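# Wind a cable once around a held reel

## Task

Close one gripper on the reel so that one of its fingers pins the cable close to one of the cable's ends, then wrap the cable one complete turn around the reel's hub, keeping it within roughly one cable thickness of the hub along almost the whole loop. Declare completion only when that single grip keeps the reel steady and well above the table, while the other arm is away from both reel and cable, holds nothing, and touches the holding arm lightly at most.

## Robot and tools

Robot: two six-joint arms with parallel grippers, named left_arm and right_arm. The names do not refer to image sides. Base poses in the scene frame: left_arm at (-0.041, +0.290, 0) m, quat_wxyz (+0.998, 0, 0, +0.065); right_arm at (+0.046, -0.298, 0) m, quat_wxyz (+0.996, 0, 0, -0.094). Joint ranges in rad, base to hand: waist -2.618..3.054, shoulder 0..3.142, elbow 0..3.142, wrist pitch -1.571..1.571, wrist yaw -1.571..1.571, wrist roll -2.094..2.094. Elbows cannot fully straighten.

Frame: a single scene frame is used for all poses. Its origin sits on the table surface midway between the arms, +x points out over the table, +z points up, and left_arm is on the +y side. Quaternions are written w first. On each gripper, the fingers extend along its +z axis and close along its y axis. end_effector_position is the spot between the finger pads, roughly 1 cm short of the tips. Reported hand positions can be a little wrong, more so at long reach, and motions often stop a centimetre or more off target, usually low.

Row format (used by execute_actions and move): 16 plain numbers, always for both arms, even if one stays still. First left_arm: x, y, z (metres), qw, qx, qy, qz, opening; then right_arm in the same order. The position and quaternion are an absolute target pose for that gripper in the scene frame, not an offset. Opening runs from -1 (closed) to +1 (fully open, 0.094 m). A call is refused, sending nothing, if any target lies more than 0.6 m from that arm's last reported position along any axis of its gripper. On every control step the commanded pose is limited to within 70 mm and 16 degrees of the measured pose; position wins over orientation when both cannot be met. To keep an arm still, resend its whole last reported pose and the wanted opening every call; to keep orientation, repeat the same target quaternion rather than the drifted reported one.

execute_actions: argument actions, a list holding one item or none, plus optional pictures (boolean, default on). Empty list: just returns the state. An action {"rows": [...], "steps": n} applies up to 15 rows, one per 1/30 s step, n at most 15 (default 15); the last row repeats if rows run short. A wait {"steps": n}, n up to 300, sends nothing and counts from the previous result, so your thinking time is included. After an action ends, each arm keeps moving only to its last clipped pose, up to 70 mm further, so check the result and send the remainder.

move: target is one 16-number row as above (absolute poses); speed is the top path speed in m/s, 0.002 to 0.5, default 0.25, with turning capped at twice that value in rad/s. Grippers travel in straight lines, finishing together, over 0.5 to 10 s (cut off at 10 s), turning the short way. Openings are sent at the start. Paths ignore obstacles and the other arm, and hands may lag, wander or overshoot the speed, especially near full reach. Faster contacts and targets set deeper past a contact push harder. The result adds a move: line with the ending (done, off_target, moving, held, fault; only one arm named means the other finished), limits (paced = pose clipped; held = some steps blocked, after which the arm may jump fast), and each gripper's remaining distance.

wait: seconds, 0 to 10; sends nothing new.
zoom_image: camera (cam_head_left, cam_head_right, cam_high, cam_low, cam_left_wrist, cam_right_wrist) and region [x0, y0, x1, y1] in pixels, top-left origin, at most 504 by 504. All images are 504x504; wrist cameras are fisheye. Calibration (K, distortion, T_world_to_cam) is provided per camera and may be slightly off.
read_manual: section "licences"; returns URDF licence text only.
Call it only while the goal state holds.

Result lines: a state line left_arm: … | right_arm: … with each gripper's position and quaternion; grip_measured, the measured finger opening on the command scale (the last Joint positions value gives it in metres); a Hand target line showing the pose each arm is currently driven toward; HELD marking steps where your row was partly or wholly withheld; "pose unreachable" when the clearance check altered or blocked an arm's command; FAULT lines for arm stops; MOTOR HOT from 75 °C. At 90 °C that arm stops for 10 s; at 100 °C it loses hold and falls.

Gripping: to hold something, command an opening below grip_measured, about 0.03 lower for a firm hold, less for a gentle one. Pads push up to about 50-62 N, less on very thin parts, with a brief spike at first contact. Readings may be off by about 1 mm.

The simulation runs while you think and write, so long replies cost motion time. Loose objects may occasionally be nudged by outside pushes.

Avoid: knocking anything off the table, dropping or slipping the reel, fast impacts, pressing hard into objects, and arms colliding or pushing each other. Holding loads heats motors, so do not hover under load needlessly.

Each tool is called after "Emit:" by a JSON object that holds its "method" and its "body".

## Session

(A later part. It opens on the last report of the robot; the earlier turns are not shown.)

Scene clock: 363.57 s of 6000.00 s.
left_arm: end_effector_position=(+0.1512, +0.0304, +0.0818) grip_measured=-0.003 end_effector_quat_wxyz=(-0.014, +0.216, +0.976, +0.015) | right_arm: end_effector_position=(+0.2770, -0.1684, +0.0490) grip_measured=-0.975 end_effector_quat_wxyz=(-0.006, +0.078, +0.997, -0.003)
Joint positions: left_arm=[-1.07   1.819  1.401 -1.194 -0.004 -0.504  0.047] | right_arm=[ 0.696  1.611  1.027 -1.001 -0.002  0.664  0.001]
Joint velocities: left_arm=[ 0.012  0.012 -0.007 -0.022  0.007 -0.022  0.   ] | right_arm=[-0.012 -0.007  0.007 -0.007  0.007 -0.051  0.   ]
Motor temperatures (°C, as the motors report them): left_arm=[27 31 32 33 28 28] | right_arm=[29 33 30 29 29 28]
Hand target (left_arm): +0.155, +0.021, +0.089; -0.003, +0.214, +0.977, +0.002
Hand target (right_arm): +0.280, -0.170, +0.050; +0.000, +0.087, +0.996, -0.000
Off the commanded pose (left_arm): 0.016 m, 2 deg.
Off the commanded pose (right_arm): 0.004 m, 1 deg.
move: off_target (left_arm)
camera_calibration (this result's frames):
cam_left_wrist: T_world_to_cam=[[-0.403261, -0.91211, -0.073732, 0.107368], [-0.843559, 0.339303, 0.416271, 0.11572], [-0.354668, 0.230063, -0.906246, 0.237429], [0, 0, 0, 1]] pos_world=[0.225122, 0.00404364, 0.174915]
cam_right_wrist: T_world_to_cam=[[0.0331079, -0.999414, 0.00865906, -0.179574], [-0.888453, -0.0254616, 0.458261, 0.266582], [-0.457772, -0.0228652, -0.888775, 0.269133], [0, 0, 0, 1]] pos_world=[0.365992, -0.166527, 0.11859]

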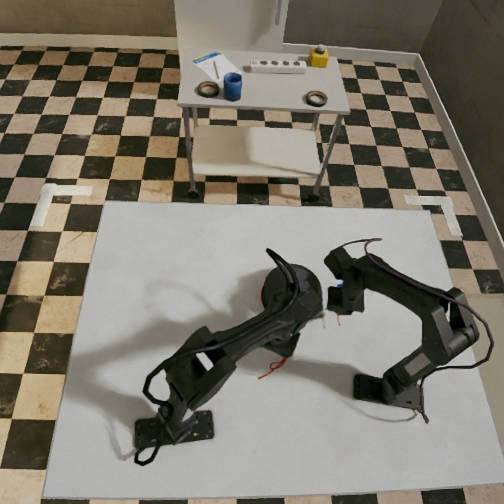

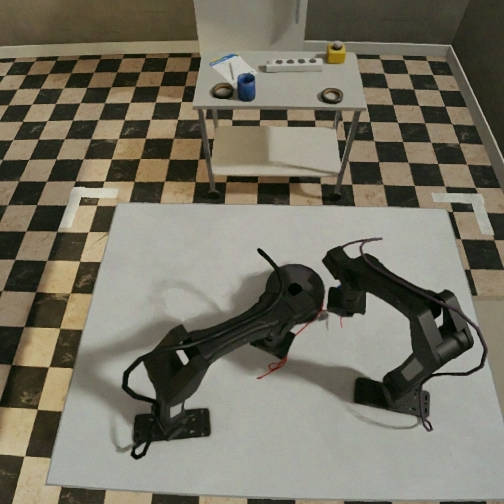

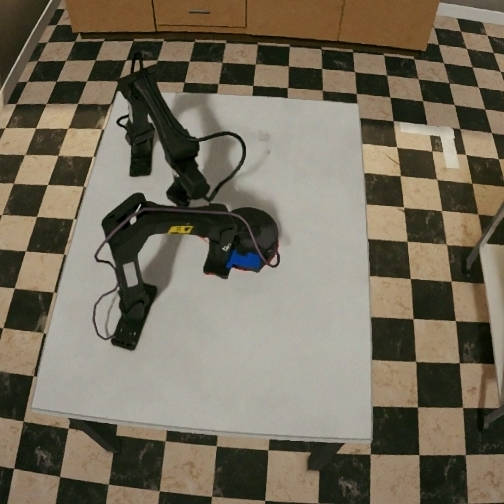

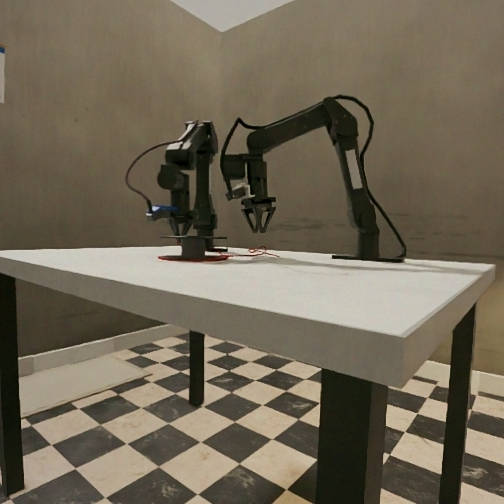

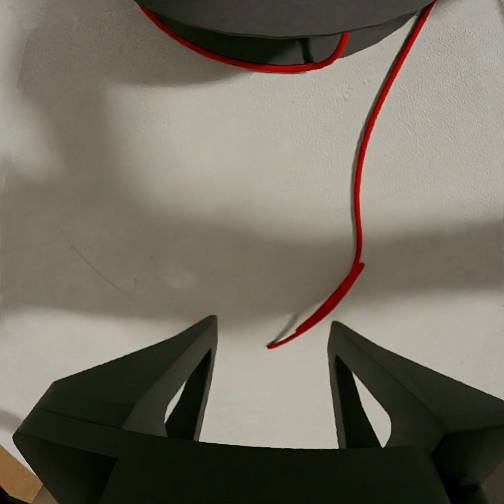

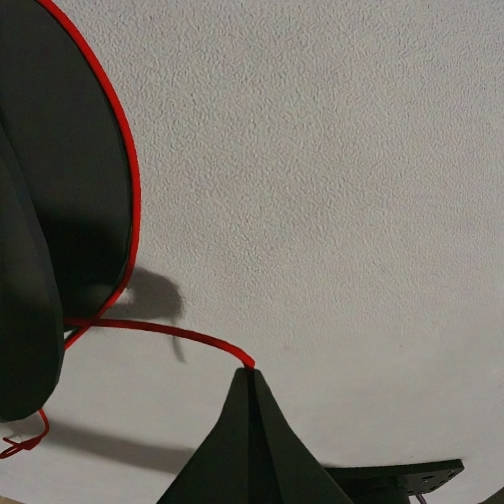

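Emit:
{"method": "move", "body": {"target": [0.15,-0.028,0.04,0,0.216,0.976,0,0,0.28,-0.17,0.05,0,0.087,0.996,0,-1], "speed": 0.1}}

Emit:
{"method": "move", "body": {"target": [0.15,-0.028,0.007,0,0.216,0.976,0,0,0.28,-0.17,0.05,0,0.087,0.996,0,-1], "speed": 0.05}}

Emit:
{"method": "move", "body": {"target": [0.15,-0.028,0.007,0,0.216,0.976,0,-1,0.28,-0.17,0.05,0,0.087,0.996,0,-1]}}

Emit:
{"method": "move", "body": {"target": [0.07,0.0,0.055,0,0.216,0.976,0,-1,0.30,-0.2,0.05,0,0.087,0.996,0,-1], "speed": 0.05}}

Scene clock: 374.27 s of 6000.00 s.
left_arm: end_effector_position=(+0.1442, -0.0148, +0.0349) grip_measured=-0.003 end_effector_quat_wxyz=(-0.013, +0.216, +0.976, +0.015) | right_arm: end_effector_position=(+0.2770, -0.1684, +0.0490) grip_measured=-0.975 end_effector_quat_wxyz=(-0.006, +0.078, +0.997, -0.003)
Joint positions: left_arm=[-1.159  1.985  1.434 -1.059 -0.001 -0.593  0.047] | right_arm=[ 0.696  1.611  1.027 -1.001 -0.002  0.664  0.001]
Joint velocities: left_arm=[-0.002  0.002  0.007  0.037 -0.022 -0.066 -0.   ] | right_arm=[ 0.002 -0.002  0.012 -0.037  0.007 -0.022 -0.001]
Motor temperatures (°C, as the motors report them): left_arm=[27 32 32 32 28 28] | right_arm=[29 32 30 29 29 28]
Hand target (left_arm): +0.148, -0.028, +0.040; -0.000, +0.216, +0.976, +0.000
Hand target (right_arm): +0.280, -0.170, +0.050; +0.000, +0.087, +0.996, -0.000
Off the commanded pose (left_arm): 0.015 m, 2 deg.
Off the commanded pose (right_arm): 0.004 m, 1 deg.
After step 180, 3.53 s passed at rest.
move: off_target (left_arm)
camera_calibration (this result's frames):
cam_left_wrist: T_world_to_cam=[[-0.403112, -0.912217, -0.0732107, 0.0597881], [-0.844158, 0.339755, 0.414686, 0.144868], [-0.35341, 0.228966, -0.907015, 0.202671], [0, 0, 0, 1]] pos_world=[0.218019, -0.0410847, 0.128128]
cam_right_wrist: T_world_to_cam=[[0.0331079, -0.999414, 0.00865906, -0.179574], [-0.888453, -0.0254616, 0.458261, 0.266582], [-0.457772, -0.0228652, -0.888775, 0.269133], [0, 0, 0, 1]] pos_world=[0.365992, -0.166527, 0.11859]

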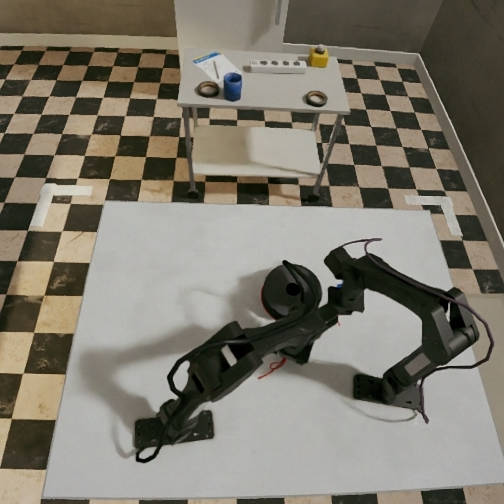

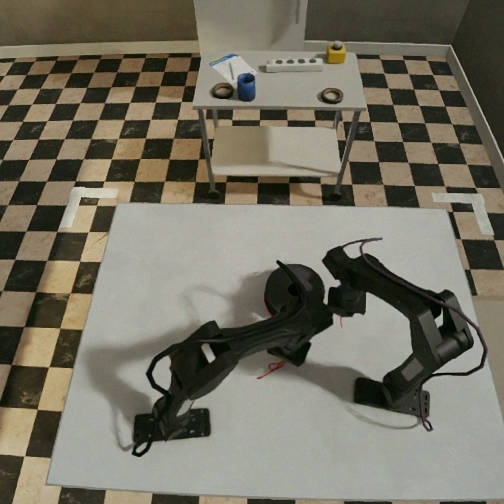

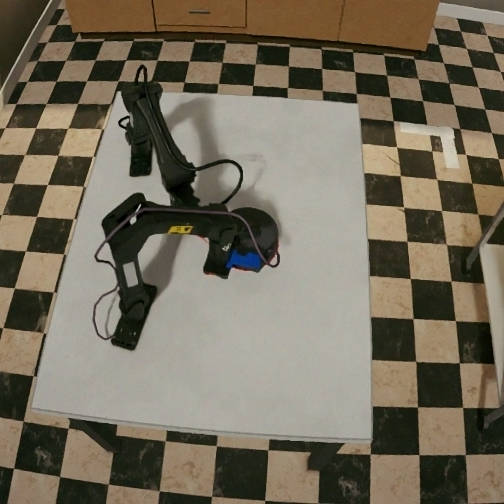

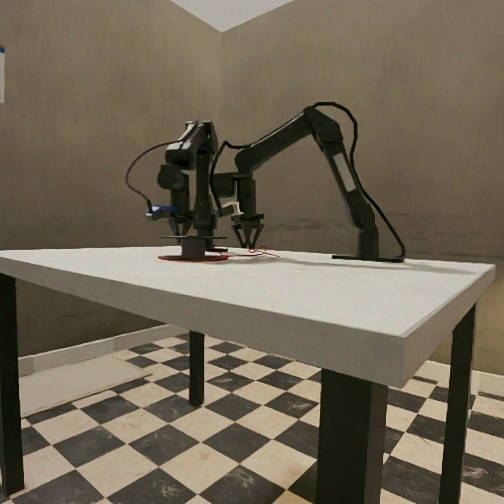

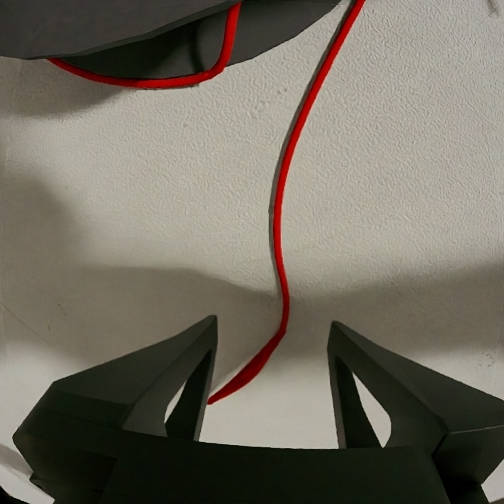

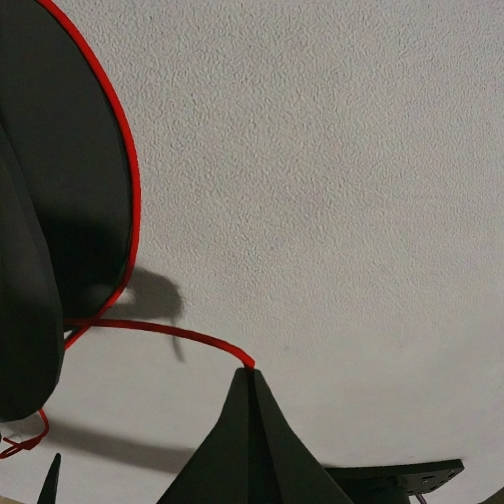

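Scene clock: 375.33 s of 6000.00 s.
left_arm: end_effector_position=(+0.1524, -0.0285, +0.0123) grip_measured=-0.003 end_effector_quat_wxyz=(+0.002, +0.216, +0.976, -0.001) | right_arm: end_effector_position=(+0.2770, -0.1684, +0.0490) grip_measured=-0.975 end_effector_quat_wxyz=(-0.006, +0.078, +0.997, -0.003)
Joint positions: left_arm=[-1.159  2.031  1.408 -0.942 -0.001 -0.593  0.047] | right_arm=[ 0.696  1.611  1.027 -1.001 -0.002  0.664  0.001]
Joint velocities: left_arm=[ 0.012 -0.017 -0.002  0.051 -0.022 -0.007  0.001] | right_arm=[-0.007 -0.002 -0.007 -0.095 -0.051  0.037  0.   ]
Motor temperatures (°C, as the motors report them): left_arm=[27 32 32 32 28 28] | right_arm=[29 32 30 29 29 28]
Hand target (left_arm): +0.150, -0.028, +0.007; -0.000, +0.216, +0.976, +0.000
Hand target (right_arm): +0.280, -0.170, +0.050; +0.000, +0.087, +0.996, -0.000
Off the commanded pose (left_arm): 0.006 m, 0 deg.
Off the commanded pose (right_arm): 0.004 m, 1 deg.
move: done
camera_calibration (this result's frames):
cam_left_wrist: T_world_to_cam=[[-0.401732, -0.914511, -0.0477612, 0.0484176], [-0.853251, 0.354863, 0.382145, 0.168009], [-0.332527, 0.194272, -0.922867, 0.18423], [0, 0, 0, 1]] pos_world=[0.224066, -0.0511326, 0.108128]
cam_right_wrist: T_world_to_cam=[[0.0331079, -0.999414, 0.00865906, -0.179574], [-0.888453, -0.0254616, 0.458261, 0.266582], [-0.457772, -0.0228652, -0.888775, 0.269133], [0, 0, 0, 1]] pos_world=[0.365992, -0.166527, 0.11859]

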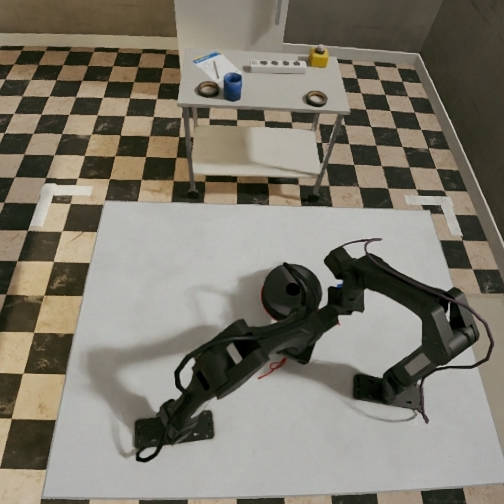

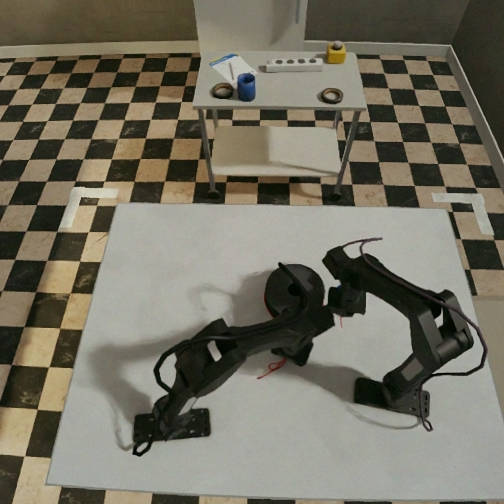

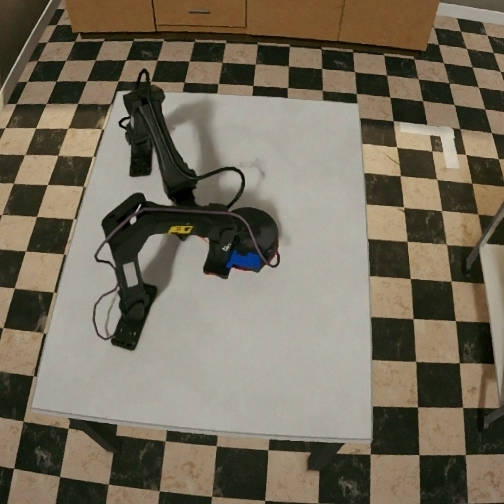

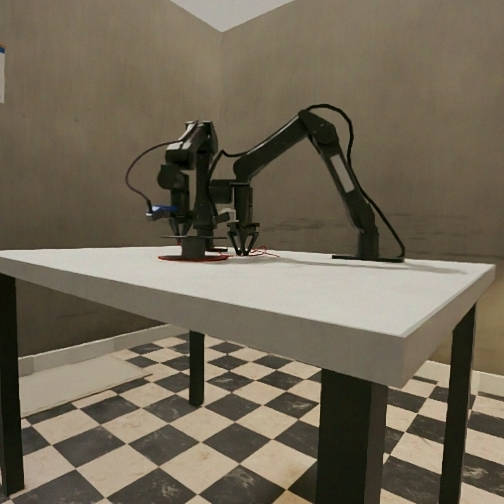

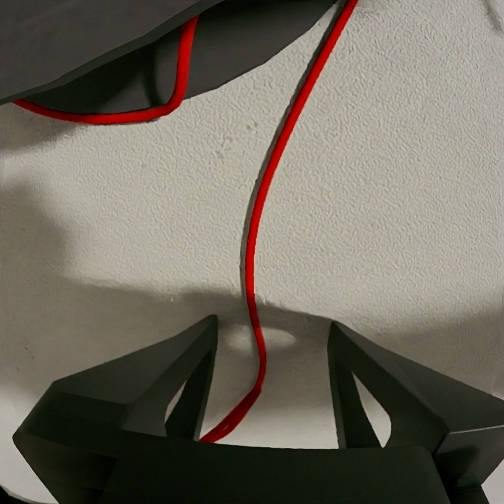

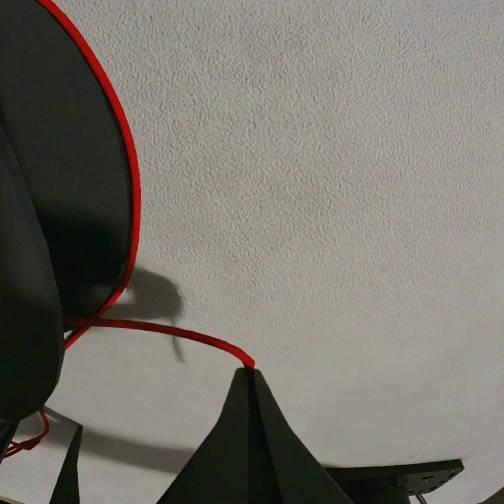

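Scene clock: 376.03 s of 6000.00 s.
left_arm: end_effector_position=(+0.1525, -0.0286, +0.0123) grip_measured=-0.959 end_effector_quat_wxyz=(+0.002, +0.216, +0.976, -0.002) | right_arm: end_effector_position=(+0.2770, -0.1684, +0.0490) grip_measured=-0.975 end_effector_quat_wxyz=(-0.006, +0.078, +0.997, -0.003)
Joint positions: left_arm=[-1.159  2.031  1.408 -0.941 -0.001 -0.593  0.002] | right_arm=[ 0.696  1.611  1.027 -1.001 -0.002  0.664  0.001]
Joint velocities: left_arm=[ 0.002  0.002 -0.002 -0.007 -0.037 -0.022 -0.001] | right_arm=[-0.007 -0.012  0.002 -0.037  0.051  0.007 -0.001]
Motor temperatures (°C, as the motors report them): left_arm=[27 32 32 32 28 28] | right_arm=[29 32 30 29 29 28]
Hand target (left_arm): +0.150, -0.028, +0.007; -0.000, +0.216, +0.976, +0.000
Hand target (right_arm): +0.280, -0.170, +0.050; +0.000, +0.087, +0.996, -0.000
Off the commanded pose (left_arm): 0.006 m, 0 deg.
Off the commanded pose (right_arm): 0.004 m, 1 deg.
move: done
camera_calibration (this result's frames):
cam_left_wrist: T_world_to_cam=[[-0.401713, -0.914542, -0.0473215, 0.0482991], [-0.853401, 0.355113, 0.381577, 0.168187], [-0.332164, 0.193669, -0.923125, 0.184225], [0, 0, 0, 1]] pos_world=[0.224127, -0.0512325, 0.108172]
cam_right_wrist: T_world_to_cam=[[0.0331079, -0.999414, 0.00865906, -0.179574], [-0.888453, -0.0254616, 0.458261, 0.266582], [-0.457772, -0.0228652, -0.888775, 0.269133], [0, 0, 0, 1]] pos_world=[0.365992, -0.166527, 0.11859]

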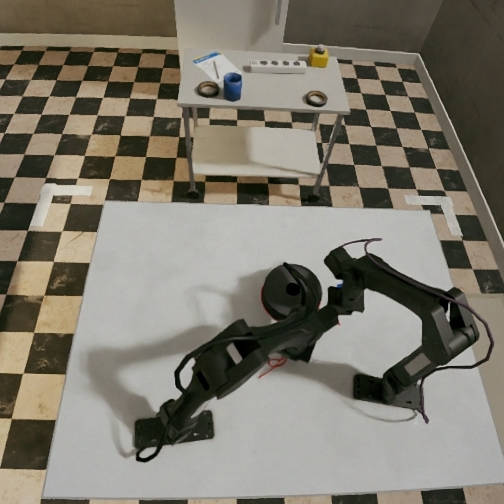

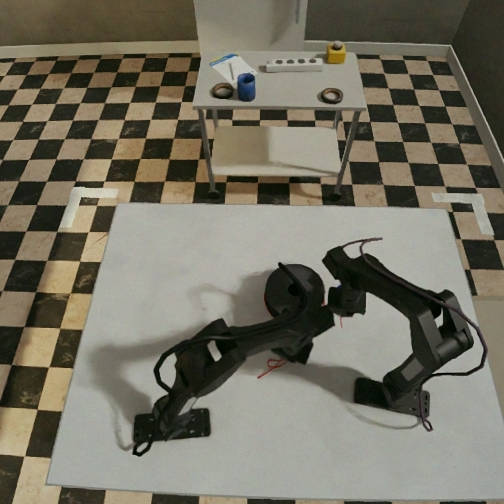

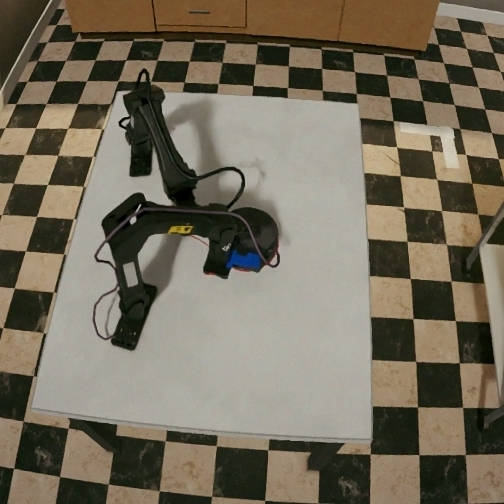

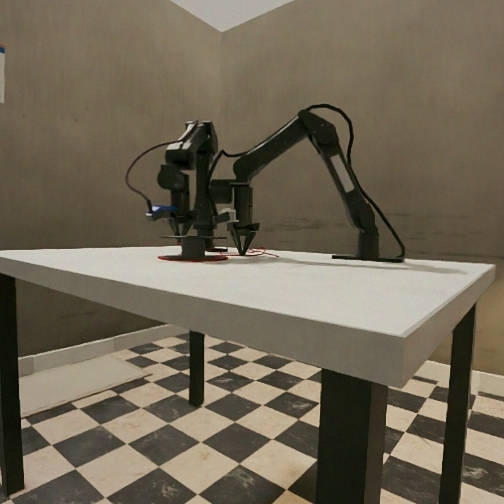

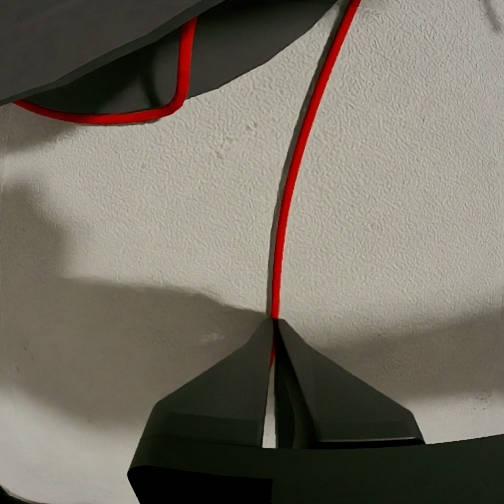

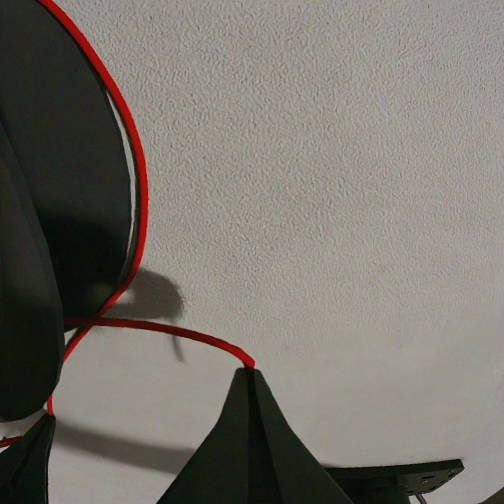

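Scene clock: 378.27 s of 6000.00 s.
left_arm: end_effector_position=(+0.0759, -0.0047, +0.0516) grip_measured=-0.959 end_effector_quat_wxyz=(+0.002, +0.216, +0.976, -0.001) | right_arm: end_effector_position=(+0.2921, -0.2000, +0.0490) grip_measured=-0.975 end_effector_quat_wxyz=(-0.007, +0.087, +0.996, -0.002)
Joint positions: left_arm=[-1.328  1.783  1.235 -1.018 -0.002 -0.764  0.002] | right_arm=[ 0.564  1.611  1.027 -1.001 -0.002  0.549  0.001]
Joint velocities: left_arm=[-0.012 -0.017  0.002 -0.022  0.007 -0.095 -0.   ] | right_arm=[ 0.012  0.002  0.002 -0.051  0.051 -0.037  0.001]
Motor temperatures (°C, as the motors report them): left_arm=[27 32 32 32 28 28] | right_arm=[29 32 30 29 29 28]
Hand target (left_arm): +0.070, +0.001, +0.055; -0.000, +0.216, +0.976, +0.001
Hand target (right_arm): +0.300, -0.201, +0.050; +0.001, +0.087, +0.996, -0.002
Off the commanded pose (left_arm): 0.008 m, 0 deg.
Off the commanded pose (right_arm): 0.008 m, 1 deg.
move: done
camera_calibration (this result's frames):
cam_left_wrist: T_world_to_cam=[[-0.400722, -0.91494, -0.0480355, 0.0411879], [-0.853364, 0.353644, 0.383021, 0.0791814], [-0.333454, 0.194477, -0.92249, 0.190476], [0, 0, 0, 1]] pos_world=[0.14759, -0.0273607, 0.147363]
cam_right_wrist: T_world_to_cam=[[0.0155589, -0.999854, 0.0071222, -0.206605], [-0.888533, -0.0105592, 0.458692, 0.282209], [-0.45855, -0.013465, -0.888567, 0.277437], [0, 0, 0, 1]] pos_world=[0.381185, -0.199859, 0.118545]

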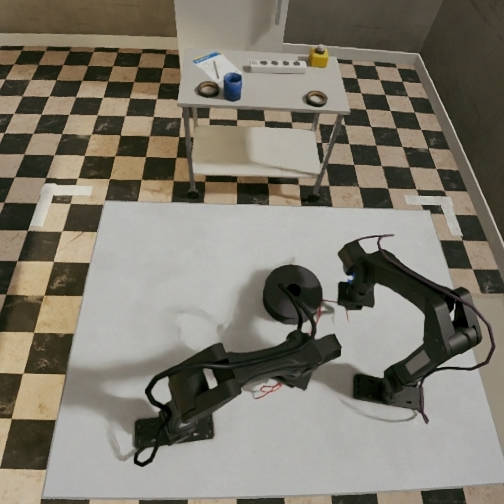

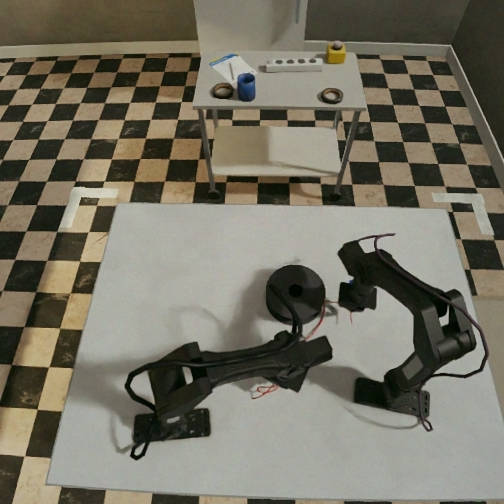

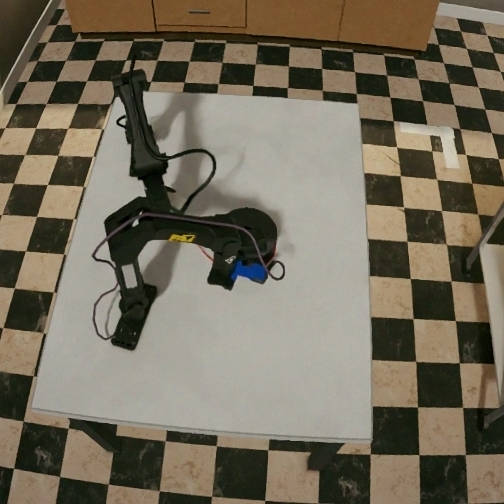

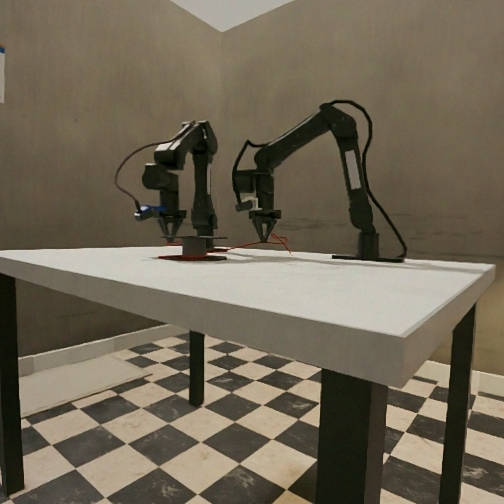

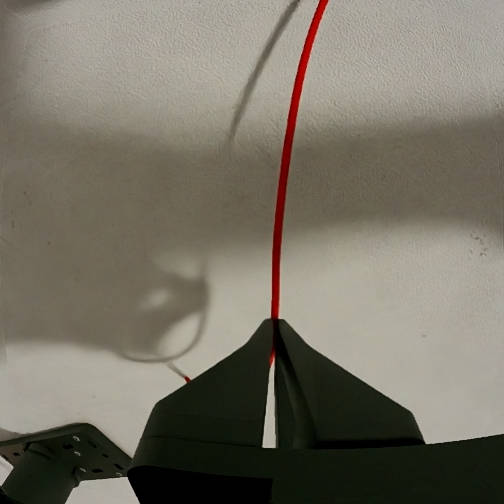

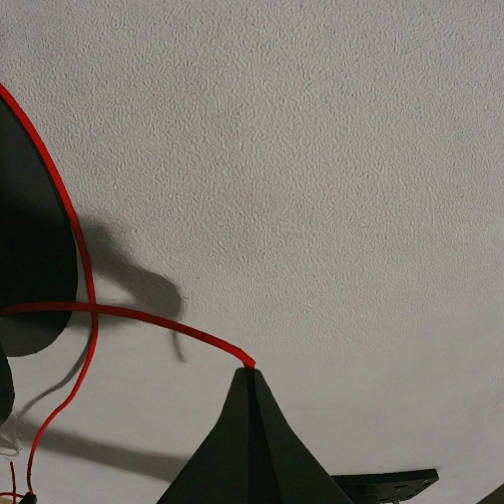

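Emit:
{"method": "move", "body": {"target": [0.11,0.1,0.06,0,0.216,0.976,0,-1,0.40,-0.24,0.055,0,0.087,0.996,0,-1], "speed": 0.05}}

Emit:
{"method": "move", "body": {"target": [0.15,0.2,0.06,0,-0.1,0.995,0,-1,0.46,-0.27,0.055,0,0.087,0.996,0,-1], "speed": 0.05}}

Emit:
{"method": "zoom_image", "body": {"camera": "cam_low", "region": [80,200,340,290]}}

Scene clock: 385.00 s of 6000.00 s.
left_arm: end_effector_position=(+0.1152, +0.0926, +0.0581) grip_measured=-0.959 end_effector_quat_wxyz=(+0.002, +0.215, +0.977, -0.001) | right_arm: end_effector_position=(+0.3948, -0.2375, +0.0542) grip_measured=-0.975 end_effector_quat_wxyz=(-0.001, +0.088, +0.996, +0.001)
Joint positions: left_arm=[-1.037  1.532  0.987 -1.02  -0.002 -0.473  0.002] | right_arm=[ 0.357  1.92   1.423 -1.076 -0.002  0.344  0.001]
Joint velocities: left_arm=[ 0.002 -0.007  0.002 -0.037 -0.022  0.066  0.   ] | right_arm=[ 0.002 -0.017 -0.002  0.007  0.081 -0.037 -0.001]
Motor temperatures (°C, as the motors report them): left_arm=[27 33 31 32 28 28] | right_arm=[29 32 30 29 29 28]
Hand target (left_arm): +0.113, +0.099, +0.060; +0.001, +0.216, +0.976, -0.001
Hand target (right_arm): +0.400, -0.241, +0.056; +0.001, +0.087, +0.996, -0.003
Off the commanded pose (left_arm): 0.009 m, 0 deg.
Off the commanded pose (right_arm): 0.006 m, 0 deg.
move: done
camera_calibration (this result's frames):
cam_left_wrist: T_world_to_cam=[[-0.400309, -0.915076, -0.0488803, 0.14637], [-0.853983, 0.353173, 0.382076, 0.07603], [-0.332365, 0.194691, -0.922837, 0.190527], [0, 0, 0, 1]] pos_world=[0.186846, 0.0699941, 0.15393]
cam_right_wrist: T_world_to_cam=[[0.0139764, -0.999899, 0.0024736, -0.244876], [-0.893636, -0.0113812, 0.448649, 0.372985], [-0.448576, -0.008481, -0.893705, 0.326246], [0, 0, 0, 1]] pos_world=[0.483081, -0.23784, 0.124833]

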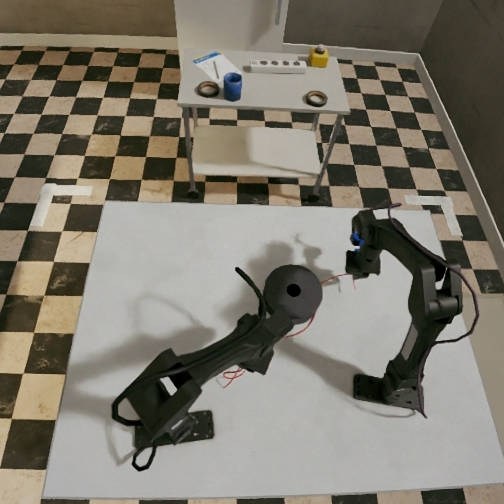

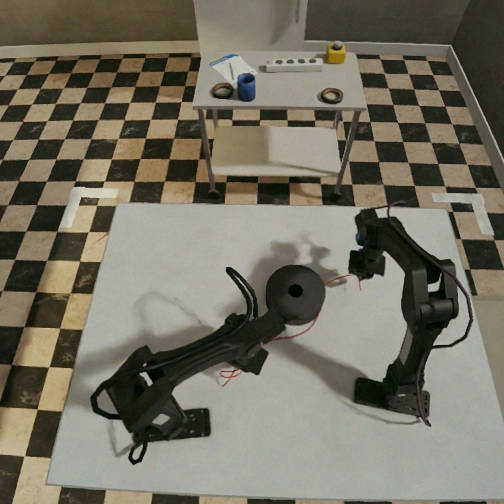

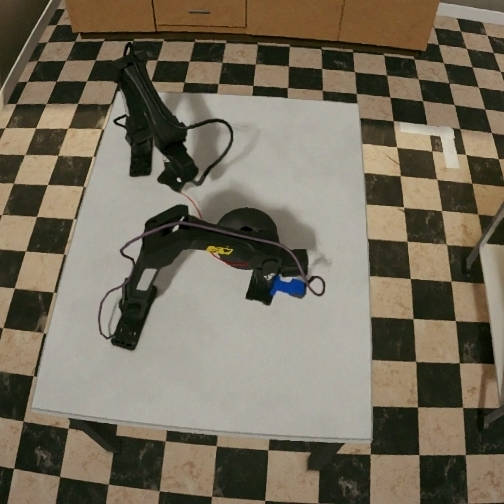

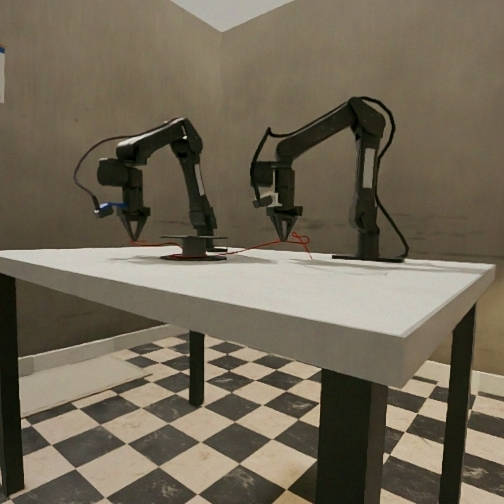

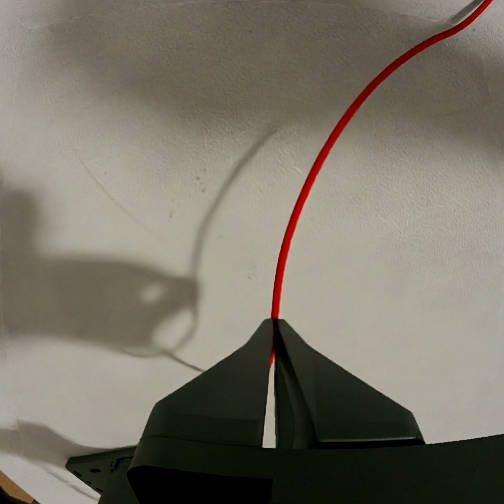

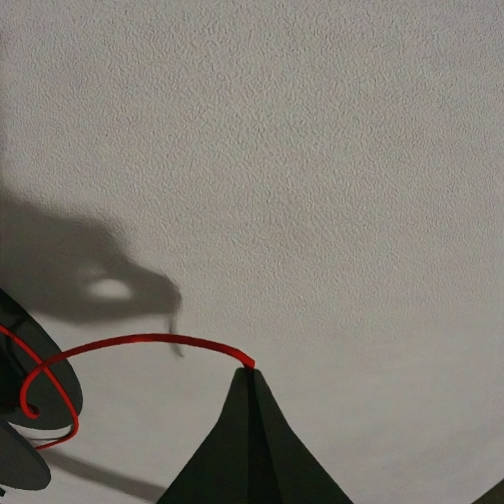

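Scene clock: 391.60 s of 6000.00 s.
left_arm: end_effector_position=(+0.1590, +0.1946, +0.0588) grip_measured=-0.959 end_effector_quat_wxyz=(+0.004, -0.092, +0.996, -0.003) | right_arm: end_effector_position=(+0.4536, -0.2656, +0.0541) grip_measured=-0.975 end_effector_quat_wxyz=(-0.005, +0.085, +0.996, +0.000)
Joint positions: left_arm=[-0.58   1.408  0.879 -1.032  0.    -0.634  0.002] | right_arm=[ 0.265  2.138  1.744 -1.186 -0.002  0.247  0.001]
Joint velocities: left_arm=[ 0.002 -0.007  0.002 -0.051  0.022  0.007  0.   ] | right_arm=[-0.012  0.022  0.007 -0.037  0.037 -0.037 -0.001]
Motor temperatures (°C, as the motors report them): left_arm=[27 32 31 32 28 28] | right_arm=[29 32 30 29 29 28]
Hand target (left_arm): +0.153, +0.199, +0.060; +0.001, -0.100, +0.995, -0.002
Hand target (right_arm): +0.460, -0.270, +0.056; +0.000, +0.087, +0.996, -0.001
Off the commanded pose (left_arm): 0.011 m, 1 deg.
Off the commanded pose (right_arm): 0.008 m, 1 deg.
move: off_target (left_arm)
camera_calibration (this result's frames):
cam_left_wrist: T_world_to_cam=[[0.204431, -0.977901, -0.0437981, 0.172974], [-0.901825, -0.20555, 0.380081, 0.193576], [-0.380684, -0.0382022, -0.923916, 0.238919], [0, 0, 0, 1]] pos_world=[0.230163, 0.218068, 0.154743]
cam_right_wrist: T_world_to_cam=[[0.0193345, -0.999809, 0.00269328, -0.276162], [-0.890182, -0.0159879, 0.455324, 0.422185], [-0.455194, -0.011201, -0.890322, 0.354327], [0, 0, 0, 1]] pos_world=[0.542448, -0.26539, 0.123978]

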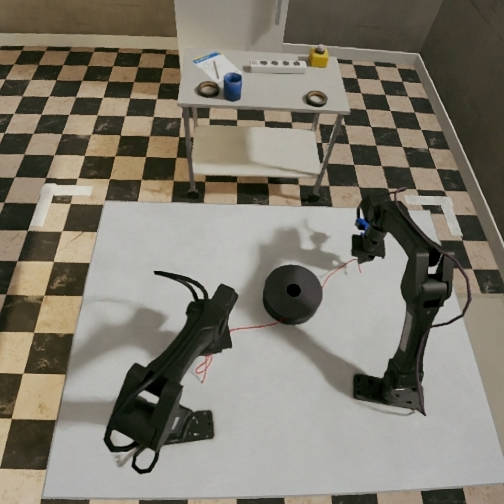

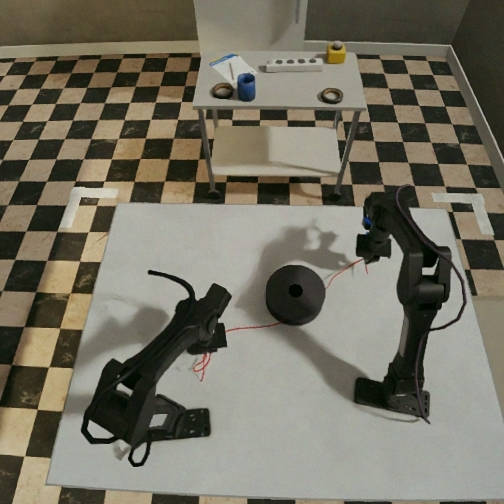

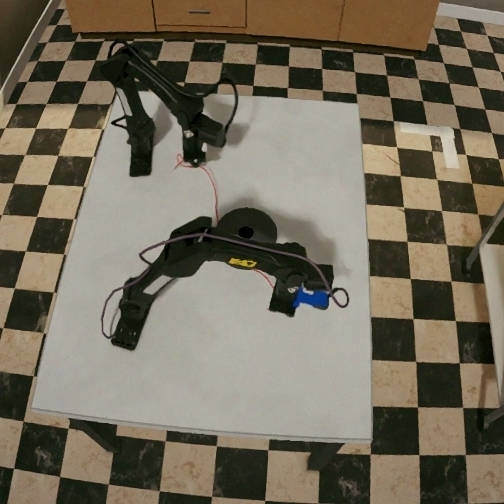

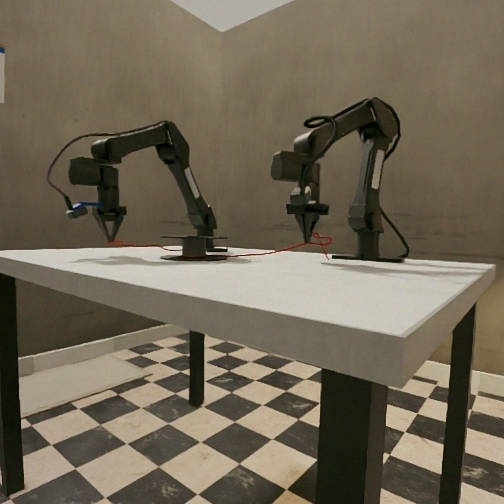

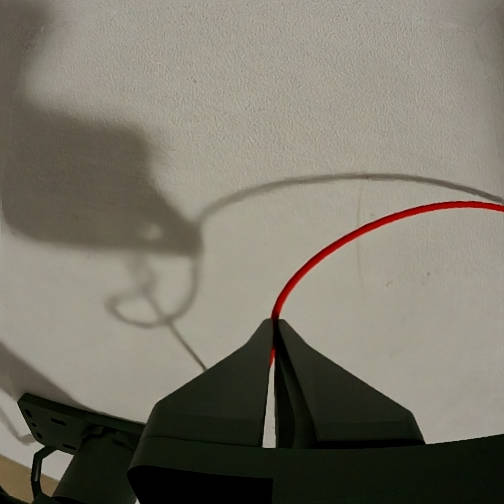

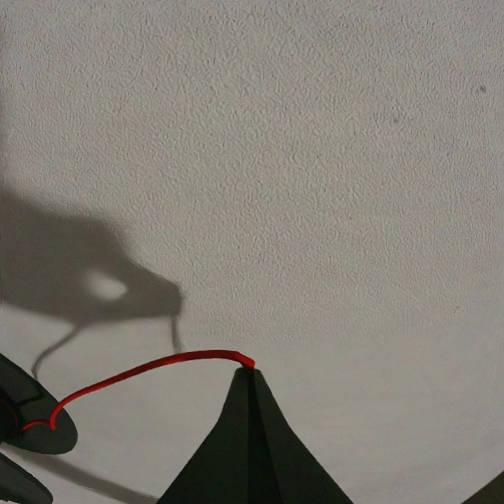

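Region (80, 200, 340, 290) of cam_low's 504x504 image, scaled by 1.938, with more detail than that image has; it fills the top 174 rows of this view, and the rest is white.

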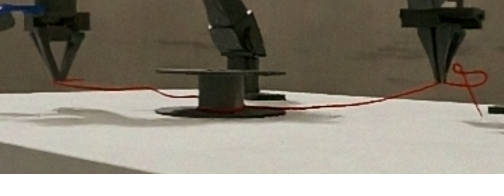

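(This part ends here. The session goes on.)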